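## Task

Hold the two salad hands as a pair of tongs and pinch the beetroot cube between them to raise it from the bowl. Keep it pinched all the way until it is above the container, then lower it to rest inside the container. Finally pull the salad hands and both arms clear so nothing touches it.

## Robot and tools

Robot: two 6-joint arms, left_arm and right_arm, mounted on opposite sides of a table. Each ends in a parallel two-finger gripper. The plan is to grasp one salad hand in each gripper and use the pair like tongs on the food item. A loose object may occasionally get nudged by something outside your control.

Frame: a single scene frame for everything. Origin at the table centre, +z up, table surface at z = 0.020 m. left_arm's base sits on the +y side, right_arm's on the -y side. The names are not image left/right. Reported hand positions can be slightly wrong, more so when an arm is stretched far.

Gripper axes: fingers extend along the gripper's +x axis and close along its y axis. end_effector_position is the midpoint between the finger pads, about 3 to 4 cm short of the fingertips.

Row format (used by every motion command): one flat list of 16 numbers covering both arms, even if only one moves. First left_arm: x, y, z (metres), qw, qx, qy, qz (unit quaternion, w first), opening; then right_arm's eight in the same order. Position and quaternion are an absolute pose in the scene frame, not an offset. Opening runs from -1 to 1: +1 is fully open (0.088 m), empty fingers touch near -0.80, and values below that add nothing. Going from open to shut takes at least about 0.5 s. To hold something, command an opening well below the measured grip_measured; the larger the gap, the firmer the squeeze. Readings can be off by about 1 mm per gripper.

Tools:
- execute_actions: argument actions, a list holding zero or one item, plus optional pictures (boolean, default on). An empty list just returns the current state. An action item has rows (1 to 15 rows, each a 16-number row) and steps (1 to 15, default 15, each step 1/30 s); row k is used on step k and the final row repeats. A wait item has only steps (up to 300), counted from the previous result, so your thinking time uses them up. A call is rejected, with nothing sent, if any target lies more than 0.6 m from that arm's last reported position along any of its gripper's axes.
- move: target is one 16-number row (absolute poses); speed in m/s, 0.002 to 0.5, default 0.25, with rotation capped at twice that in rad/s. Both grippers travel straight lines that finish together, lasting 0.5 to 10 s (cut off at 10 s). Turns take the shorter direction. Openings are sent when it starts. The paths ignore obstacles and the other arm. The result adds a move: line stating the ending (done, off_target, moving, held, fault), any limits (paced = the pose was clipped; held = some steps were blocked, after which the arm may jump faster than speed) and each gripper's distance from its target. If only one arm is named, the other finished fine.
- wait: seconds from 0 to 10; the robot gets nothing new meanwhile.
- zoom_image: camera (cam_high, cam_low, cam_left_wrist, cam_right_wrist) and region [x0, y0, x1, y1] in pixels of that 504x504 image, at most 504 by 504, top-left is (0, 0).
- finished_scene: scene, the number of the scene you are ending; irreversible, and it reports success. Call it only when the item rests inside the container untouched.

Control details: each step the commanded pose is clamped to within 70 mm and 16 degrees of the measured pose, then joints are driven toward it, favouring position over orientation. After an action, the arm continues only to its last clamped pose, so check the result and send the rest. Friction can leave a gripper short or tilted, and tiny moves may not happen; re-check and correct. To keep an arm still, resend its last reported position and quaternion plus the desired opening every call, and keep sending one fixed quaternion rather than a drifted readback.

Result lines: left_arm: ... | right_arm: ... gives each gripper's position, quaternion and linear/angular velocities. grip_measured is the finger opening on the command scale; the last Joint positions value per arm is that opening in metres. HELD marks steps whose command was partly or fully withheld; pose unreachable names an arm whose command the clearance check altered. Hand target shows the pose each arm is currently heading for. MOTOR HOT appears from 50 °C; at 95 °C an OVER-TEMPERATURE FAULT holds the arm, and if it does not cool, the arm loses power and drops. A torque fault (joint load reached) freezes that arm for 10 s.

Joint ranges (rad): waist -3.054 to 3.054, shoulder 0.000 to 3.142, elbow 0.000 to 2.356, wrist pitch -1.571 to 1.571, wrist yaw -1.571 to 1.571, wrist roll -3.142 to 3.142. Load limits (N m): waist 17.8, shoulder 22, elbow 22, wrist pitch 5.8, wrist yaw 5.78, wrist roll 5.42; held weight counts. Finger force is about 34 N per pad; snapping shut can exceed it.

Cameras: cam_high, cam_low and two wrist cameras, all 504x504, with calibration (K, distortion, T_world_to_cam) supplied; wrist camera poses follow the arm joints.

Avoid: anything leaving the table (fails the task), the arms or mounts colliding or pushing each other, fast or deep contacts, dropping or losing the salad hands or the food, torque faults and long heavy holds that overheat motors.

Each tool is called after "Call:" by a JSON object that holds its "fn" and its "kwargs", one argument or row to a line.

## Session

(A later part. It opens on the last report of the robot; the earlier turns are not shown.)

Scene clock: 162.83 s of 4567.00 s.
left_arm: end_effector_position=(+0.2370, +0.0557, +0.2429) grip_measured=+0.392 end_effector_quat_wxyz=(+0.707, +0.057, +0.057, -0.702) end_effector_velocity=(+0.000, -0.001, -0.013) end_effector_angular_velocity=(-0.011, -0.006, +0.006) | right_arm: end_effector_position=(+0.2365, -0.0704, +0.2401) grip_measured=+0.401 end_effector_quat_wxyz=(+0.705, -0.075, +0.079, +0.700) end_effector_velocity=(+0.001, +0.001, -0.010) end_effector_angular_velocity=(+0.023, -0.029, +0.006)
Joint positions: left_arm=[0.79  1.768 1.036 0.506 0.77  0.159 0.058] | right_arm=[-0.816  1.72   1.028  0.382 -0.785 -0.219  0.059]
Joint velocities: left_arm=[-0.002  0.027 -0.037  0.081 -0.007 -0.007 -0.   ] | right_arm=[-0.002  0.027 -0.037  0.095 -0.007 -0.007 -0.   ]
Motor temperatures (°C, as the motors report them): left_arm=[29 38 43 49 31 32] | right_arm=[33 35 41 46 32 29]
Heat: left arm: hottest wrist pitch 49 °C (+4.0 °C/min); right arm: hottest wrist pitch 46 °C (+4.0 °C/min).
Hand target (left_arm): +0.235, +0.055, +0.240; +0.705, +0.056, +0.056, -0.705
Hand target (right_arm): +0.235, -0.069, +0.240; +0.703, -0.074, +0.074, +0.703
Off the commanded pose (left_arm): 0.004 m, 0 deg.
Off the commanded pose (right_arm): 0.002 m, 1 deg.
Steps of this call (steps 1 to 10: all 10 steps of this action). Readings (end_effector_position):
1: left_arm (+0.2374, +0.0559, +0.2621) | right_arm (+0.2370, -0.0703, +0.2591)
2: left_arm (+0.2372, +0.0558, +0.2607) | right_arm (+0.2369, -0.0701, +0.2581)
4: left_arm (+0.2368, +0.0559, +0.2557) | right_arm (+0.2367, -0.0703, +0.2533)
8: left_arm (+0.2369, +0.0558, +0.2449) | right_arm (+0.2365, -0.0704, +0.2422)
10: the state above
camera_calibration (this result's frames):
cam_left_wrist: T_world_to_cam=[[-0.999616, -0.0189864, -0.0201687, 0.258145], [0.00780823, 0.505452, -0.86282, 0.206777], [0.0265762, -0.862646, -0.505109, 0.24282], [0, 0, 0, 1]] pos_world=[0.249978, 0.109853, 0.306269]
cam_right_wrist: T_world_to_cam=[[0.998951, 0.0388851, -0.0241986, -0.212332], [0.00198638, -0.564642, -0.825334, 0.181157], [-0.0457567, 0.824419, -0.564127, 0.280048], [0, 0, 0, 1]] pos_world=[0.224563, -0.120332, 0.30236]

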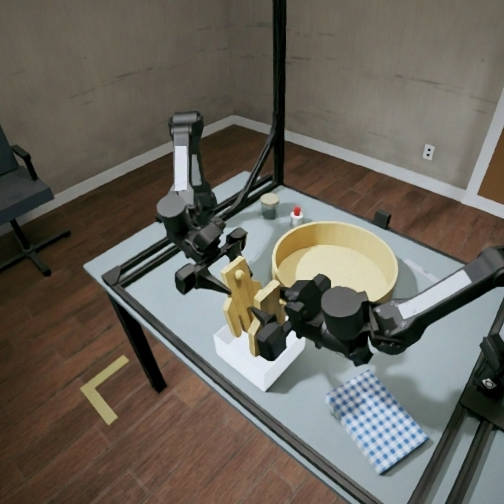

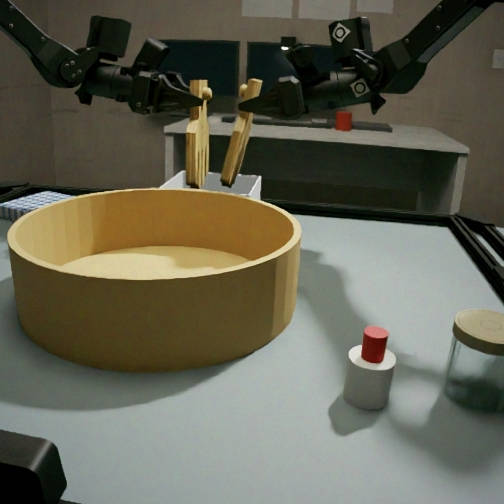

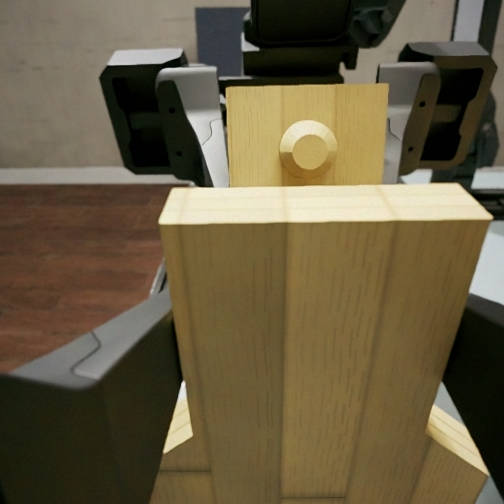

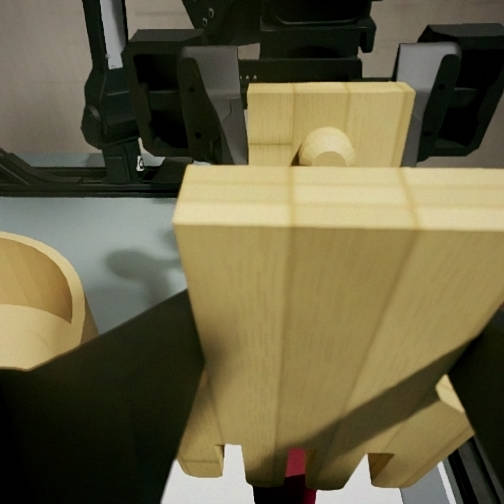

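Call:
{"fn": "execute_actions", "kwargs": {
  "actions": [
    {"rows":[[0.235,0.055,0.225,0.705,0.056,0.056,-0.705,-1,0.235,-0.069,0.225,0.703,-0.074,0.074,0.703,-1]],"steps":8}
  ],
  "pictures": false
}}

Call:
{"fn": "execute_actions", "kwargs": {
  "actions": [
    {"rows":[[0.235,0.055,0.21,0.705,0.056,0.056,-0.705,-1,0.235,-0.069,0.21,0.703,-0.074,0.074,0.703,-1]],"steps":12}
  ],
  "pictures": false
}}

Call:
{"fn": "move", "kwargs": {
  "target": [0.235,0.07,0.213,0.705,0.056,0.056,-0.705,-1,0.235,-0.084,0.211,0.703,-0.074,0.074,0.703,-1]
}}

Call:
{"fn": "move", "kwargs": {
  "target": [0.235,0.075,0.31,0.705,0.056,0.056,-0.705,-1,0.235,-0.09,0.31,0.703,-0.074,0.074,0.703,-1],
  "speed": 0.15
}}

Call:
{"fn": "move", "kwargs": {
  "target": [0.2,0.17,0.31,0.705,0.056,0.056,-0.705,-1,0.2,-0.19,0.31,0.703,-0.074,0.074,0.703,-1]
}}

Scene clock: 163.80 s of 4567.00 s.
left_arm: end_effector_position=(+0.2371, +0.0556, +0.2291) grip_measured=+0.392 end_effector_quat_wxyz=(+0.708, +0.057, +0.056, -0.702) end_effector_velocity=(+0.000, -0.001, -0.038) end_effector_angular_velocity=(+0.030, +0.021, +0.004) | right_arm: end_effector_position=(+0.2365, -0.0702, +0.2264) grip_measured=+0.401 end_effector_quat_wxyz=(+0.705, -0.075, +0.077, +0.701) end_effector_velocity=(-0.004, -0.002, -0.038) end_effector_angular_velocity=(-0.034, +0.024, +0.023)
Joint positions: left_arm=[0.79  1.796 1.006 0.568 0.77  0.159 0.058] | right_arm=[-0.816  1.747  0.995  0.444 -0.785 -0.219  0.059]
Joint velocities: left_arm=[-0.002  0.071 -0.051  0.081 -0.007  0.007 -0.   ] | right_arm=[-0.002  0.061 -0.061  0.066 -0.022 -0.022 -0.   ]
Motor temperatures (°C, as the motors report them): left_arm=[29 38 43 49 31 32] | right_arm=[33 35 41 45 32 29]
Heat: left arm: hottest wrist pitch 49 °C (+4.0 °C/min); right arm: hottest wrist pitch 45 °C (+3.0 °C/min).
Hand target (left_arm): +0.235, +0.055, +0.225; +0.705, +0.056, +0.056, -0.705
Hand target (right_arm): +0.235, -0.069, +0.225; +0.703, -0.074, +0.074, +0.703
Off the commanded pose (left_arm): 0.005 m, 0 deg.
Off the commanded pose (right_arm): 0.002 m, 1 deg.
Steps of this call (steps 1 to 21: nothing new was sent; steps 22 to 29: all 8 steps of this action). Readings (end_effector_position):
22: left_arm (+0.2372, +0.0554, +0.2434) | right_arm (+0.2368, -0.0699, +0.2403)
23: left_arm (+0.2373, +0.0554, +0.2425) | right_arm (+0.2369, -0.0698, +0.2396)
25: left_arm (+0.2371, +0.0556, +0.2381) | right_arm (+0.2368, -0.0699, +0.2354)
29: the state above

Scene clock: 164.20 s of 4567.00 s.
left_arm: end_effector_position=(+0.2371, +0.0551, +0.2217) grip_measured=+0.392 end_effector_quat_wxyz=(+0.708, +0.056, +0.044, -0.703) end_effector_velocity=(-0.002, -0.001, -0.002) end_effector_angular_velocity=(-0.006, -0.011, -0.011) | right_arm: end_effector_position=(+0.2366, -0.0700, +0.2112) grip_measured=+0.401 end_effector_quat_wxyz=(+0.706, -0.075, +0.075, +0.701) end_effector_velocity=(+0.003, -0.000, +0.008) end_effector_angular_velocity=(+0.030, -0.036, +0.001)
Joint positions: left_arm=[0.79  1.821 0.983 0.639 0.773 0.157 0.058] | right_arm=[-0.816  1.78   0.963  0.513 -0.785 -0.219  0.059]
Joint velocities: left_arm=[-0.002  0.007 -0.007  0.022  0.007  0.007  0.   ] | right_arm=[-0.007 -0.002  0.002  0.037 -0.007 -0.007 -0.   ]
Motor temperatures (°C, as the motors report them): left_arm=[29 38 43 49 31 32] | right_arm=[33 35 41 45 32 29]
Heat: left arm: hottest wrist pitch 49 °C (+4.1 °C/min); right arm: hottest wrist pitch 45 °C (+3.0 °C/min).
Hand target (left_arm): +0.235, +0.055, +0.210; +0.705, +0.056, +0.056, -0.705
Hand target (right_arm): +0.235, -0.069, +0.210; +0.703, -0.074, +0.074, +0.703
Off the commanded pose (left_arm): 0.012 m, 1 deg.
Off the commanded pose (right_arm): 0.002 m, 0 deg.
Steps of this call (steps 1 to 12: all 12 steps of this action). Readings (end_effector_position):
1: left_arm (+0.2372, +0.0555, +0.2275) | right_arm (+0.2366, -0.0701, +0.2246)
2: left_arm (+0.2373, +0.0554, +0.2263) | right_arm (+0.2367, -0.0699, +0.2232)
4: left_arm (+0.2372, +0.0553, +0.2227) | right_arm (+0.2368, -0.0699, +0.2194)
8: left_arm (+0.2370, +0.0552, +0.2219) | right_arm (+0.2365, -0.0702, +0.2118)
12: the state above

Scene clock: 165.23 s of 4567.00 s.
left_arm: end_effector_position=(+0.2360, +0.0659, +0.2203) grip_measured=+0.392 end_effector_quat_wxyz=(+0.705, +0.054, +0.046, -0.706) end_effector_velocity=(-0.000, +0.003, -0.001) end_effector_angular_velocity=(+0.006, -0.003, +0.009) | right_arm: end_effector_position=(+0.2358, -0.0818, +0.2062) grip_measured=+0.401 end_effector_quat_wxyz=(+0.704, -0.073, +0.081, +0.702) end_effector_velocity=(-0.002, -0.003, +0.002) end_effector_angular_velocity=(+0.010, -0.008, +0.015)
Joint positions: left_arm=[0.812 1.799 0.949 0.644 0.803 0.16  0.058] | right_arm=[-0.841  1.762  0.926  0.515 -0.814 -0.227  0.059]
Joint velocities: left_arm=[ 0.002 -0.012 -0.012 -0.007 -0.007  0.007 -0.   ] | right_arm=[-0.007 -0.007 -0.007  0.007 -0.022 -0.007 -0.   ]
Motor temperatures (°C, as the motors report them): left_arm=[29 39 43 49 31 32] | right_arm=[33 35 41 45 32 29]
Heat: left arm: hottest wrist pitch 49 °C (+4.1 °C/min); right arm: hottest wrist pitch 45 °C (+3.0 °C/min).
Hand target (left_arm): +0.235, +0.070, +0.213; +0.705, +0.056, +0.056, -0.705
Hand target (right_arm): +0.235, -0.084, +0.211; +0.703, -0.074, +0.074, +0.703
Off the commanded pose (left_arm): 0.008 m, 1 deg.
Off the commanded pose (right_arm): 0.005 m, 1 deg.
move: done
camera_calibration (this result's frames):
cam_left_wrist: T_world_to_cam=[[-0.999491, -0.00900975, -0.0306041, 0.25851], [0.0223011, 0.488667, -0.872185, 0.181795], [0.0228134, -0.872424, -0.488217, 0.238011], [0, 0, 0, 1]] pos_world=[0.248895, 0.121139, 0.282671]
cam_right_wrist: T_world_to_cam=[[0.998607, 0.0434583, -0.0299085, -0.210347], [-0.000109818, -0.565214, -0.824945, 0.147087], [-0.0527554, 0.823799, -0.564422, 0.271927], [0, 0, 0, 1]] pos_world=[0.224415, -0.131737, 0.268529]

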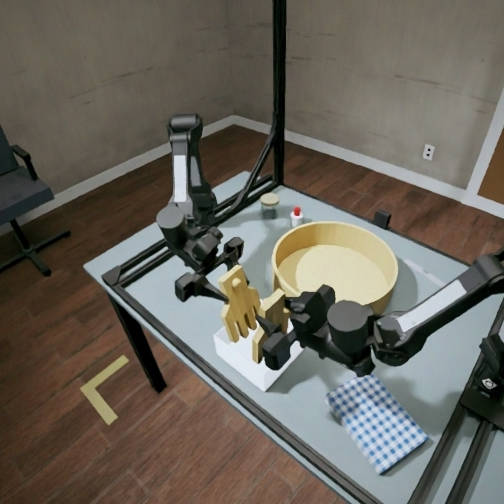

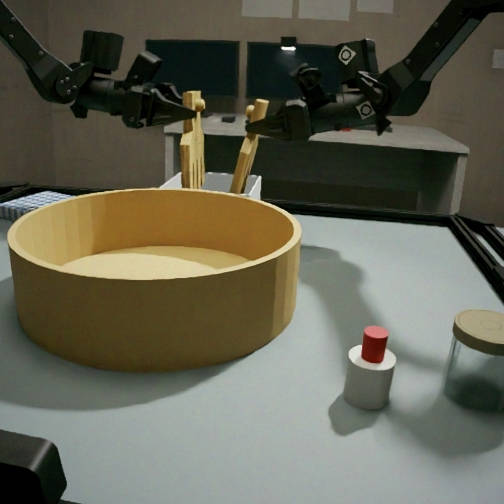

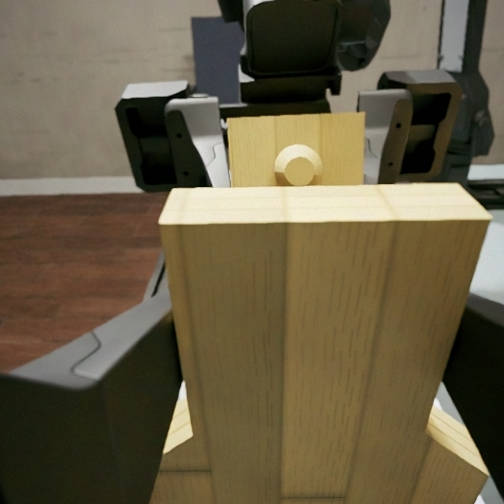

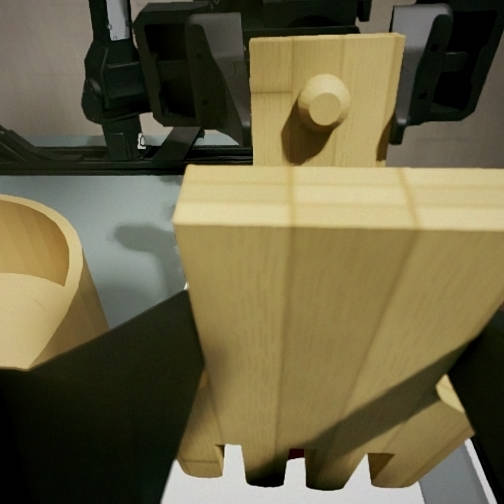

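Scene clock: 166.43 s of 4567.00 s.
left_arm: end_effector_position=(+0.2353, +0.0736, +0.2959) grip_measured=+0.392 end_effector_quat_wxyz=(+0.705, +0.055, +0.073, -0.704) end_effector_velocity=(+0.002, +0.000, +0.004) end_effector_angular_velocity=(+0.003, -0.007, +0.008) | right_arm: end_effector_position=(+0.2351, -0.0886, +0.2986) grip_measured=+0.401 end_effector_quat_wxyz=(+0.703, -0.073, +0.088, +0.702) end_effector_velocity=(-0.002, -0.000, +0.005) end_effector_angular_velocity=(-0.002, +0.007, +0.020)
Joint positions: left_arm=[0.825 1.642 1.139 0.24  0.808 0.167 0.058] | right_arm=[-0.854  1.6    1.156  0.104 -0.827 -0.233  0.059]
Joint velocities: left_arm=[ 0.002 -0.002  0.017 -0.022 -0.007  0.007  0.   ] | right_arm=[-0.002 -0.002  0.022 -0.037 -0.022 -0.007 -0.   ]
Motor temperatures (°C, as the motors report them): left_arm=[29 39 43 49 31 32] | right_arm=[33 36 41 45 32 29]
Heat: left arm: hottest wrist pitch 49 °C (+4.0 °C/min); right arm: hottest wrist pitch 45 °C (+3.0 °C/min).
Hand target (left_arm): +0.235, +0.075, +0.310; +0.705, +0.056, +0.056, -0.705
Hand target (right_arm): +0.235, -0.090, +0.310; +0.703, -0.074, +0.074, +0.703
Off the commanded pose (left_arm): 0.014 m, 2 deg.
Off the commanded pose (right_arm): 0.012 m, 2 deg.
move: off_target (left_arm, right_arm)
camera_calibration (this result's frames):
cam_left_wrist: T_world_to_cam=[[-0.999879, -0.0148026, 0.00479612, 0.25025], [-0.0118146, 0.521642, -0.853083, 0.243975], [0.010126, -0.853036, -0.521754, 0.293119], [0, 0, 0, 1]] pos_world=[0.250134, 0.126478, 0.359867]
cam_right_wrist: T_world_to_cam=[[0.998203, 0.0429969, -0.0417335, -0.203052], [-0.00956622, -0.573199, -0.819361, 0.219264], [-0.0591515, 0.818288, -0.571757, 0.332844], [0, 0, 0, 1]] pos_world=[0.224473, -0.13795, 0.361488]

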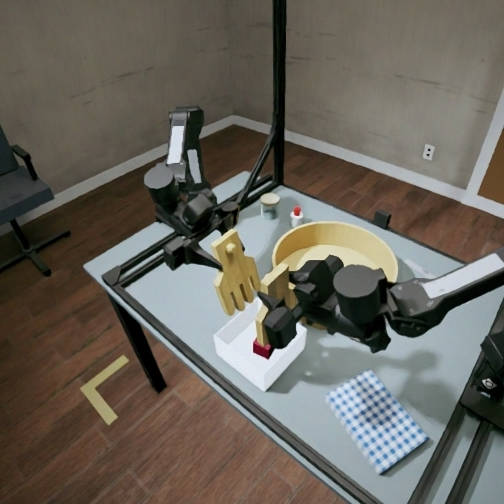

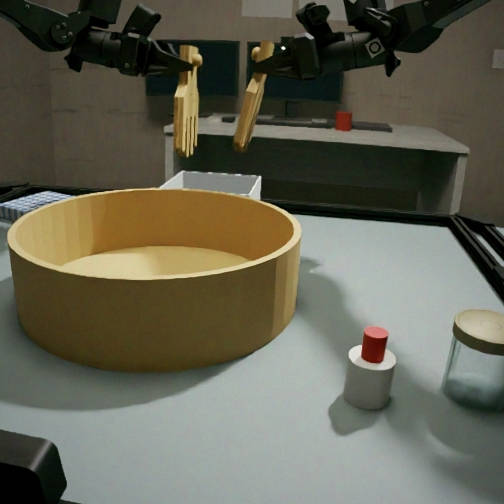

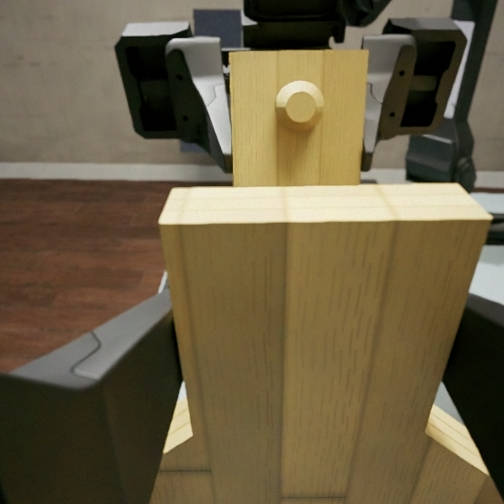

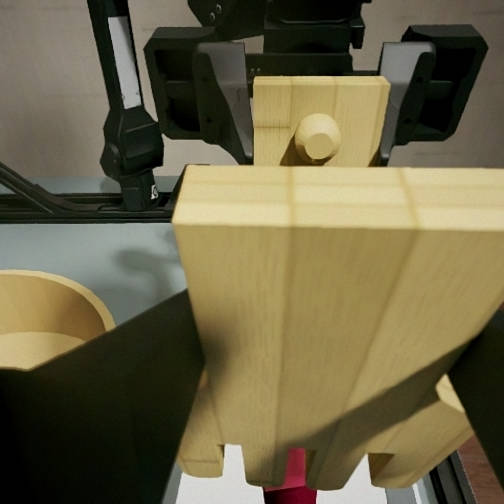

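Scene clock: 167.53 s of 4567.00 s.
left_arm: end_effector_position=(+0.2028, +0.1673, +0.3096) grip_measured=+0.392 end_effector_quat_wxyz=(+0.706, +0.055, +0.059, -0.704) end_effector_velocity=(-0.006, +0.003, +0.004) end_effector_angular_velocity=(-0.009, +0.004, -0.017) | right_arm: end_effector_position=(+0.2019, -0.1880, +0.3091) grip_measured=+0.401 end_effector_quat_wxyz=(+0.704, -0.073, +0.078, +0.702) end_effector_velocity=(-0.002, -0.003, +0.000) end_effector_angular_velocity=(+0.001, -0.018, +0.004)
Joint positions: left_arm=[1.004 1.304 0.888 0.124 0.981 0.239 0.058] | right_arm=[-1.066  1.264  0.923 -0.078 -1.024 -0.357  0.059]
Joint velocities: left_arm=[ 0.002 -0.022 -0.007 -0.007  0.022 -0.007 -0.   ] | right_arm=[-0.007 -0.012 -0.007 -0.007 -0.007 -0.022 -0.   ]
Motor temperatures (°C, as the motors report them): left_arm=[29 39 43 49 31 32] | right_arm=[33 36 41 45 32 29]
Heat: left arm: hottest wrist pitch 49 °C (+3.0 °C/min); right arm: hottest wrist pitch 45 °C (+2.0 °C/min).
Hand target (left_arm): +0.200, +0.170, +0.310; +0.705, +0.055, +0.056, -0.705
Hand target (right_arm): +0.200, -0.190, +0.311; +0.703, -0.073, +0.074, +0.703
Off the commanded pose (left_arm): 0.004 m, 0 deg.
Off the commanded pose (right_arm): 0.003 m, 1 deg.
move: done
camera_calibration (this result's frames):
cam_left_wrist: T_world_to_cam=[[-0.999787, -0.0149335, -0.0142232, 0.224976], [0.00474307, 0.504683, -0.863292, 0.209028], [0.0200701, -0.863175, -0.504505, 0.374879], [0, 0, 0, 1]] pos_world=[0.216413, 0.221453, 0.37278]
cam_right_wrist: T_world_to_cam=[[0.998704, 0.042985, -0.0272683, -0.169717], [0.0015458, -0.561037, -0.827789, 0.173305], [-0.050881, 0.826674, -0.560376, 0.414609], [0, 0, 0, 1]] pos_world=[0.190324, -0.238221, 0.371169]

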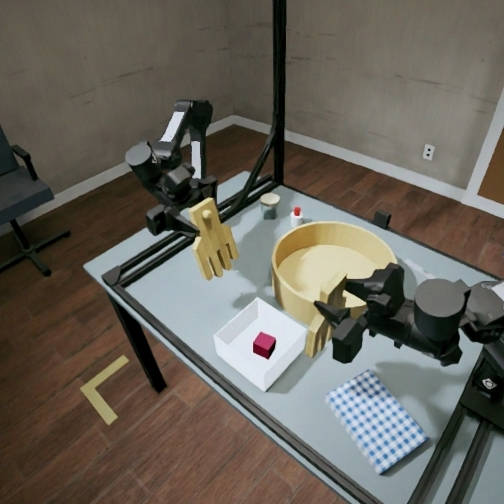

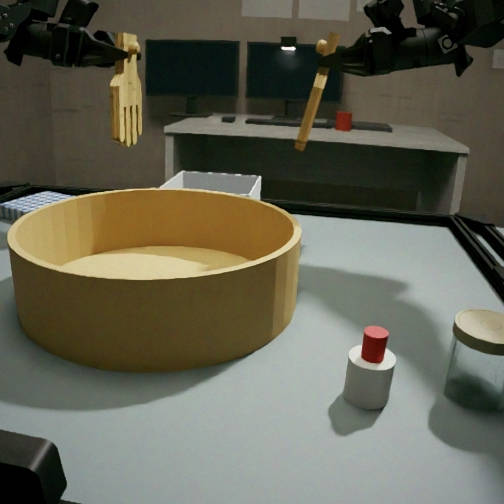

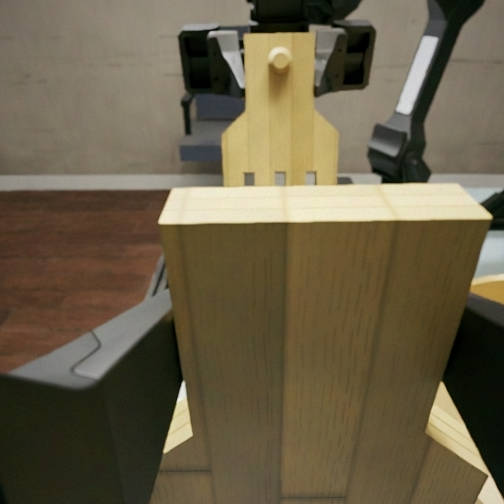

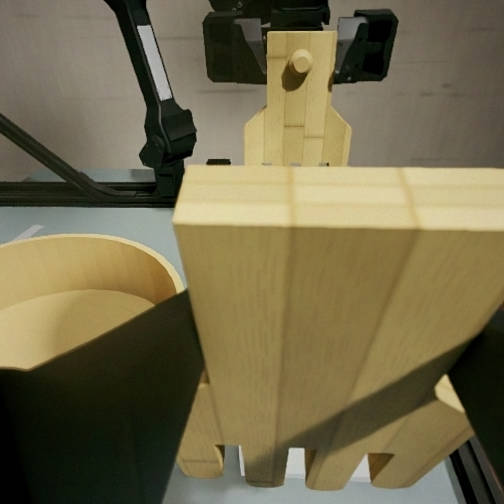

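Call:
{"fn": "finished_scene", "kwargs": {
  "scene": 1
}}

The scene is finished: the task was done.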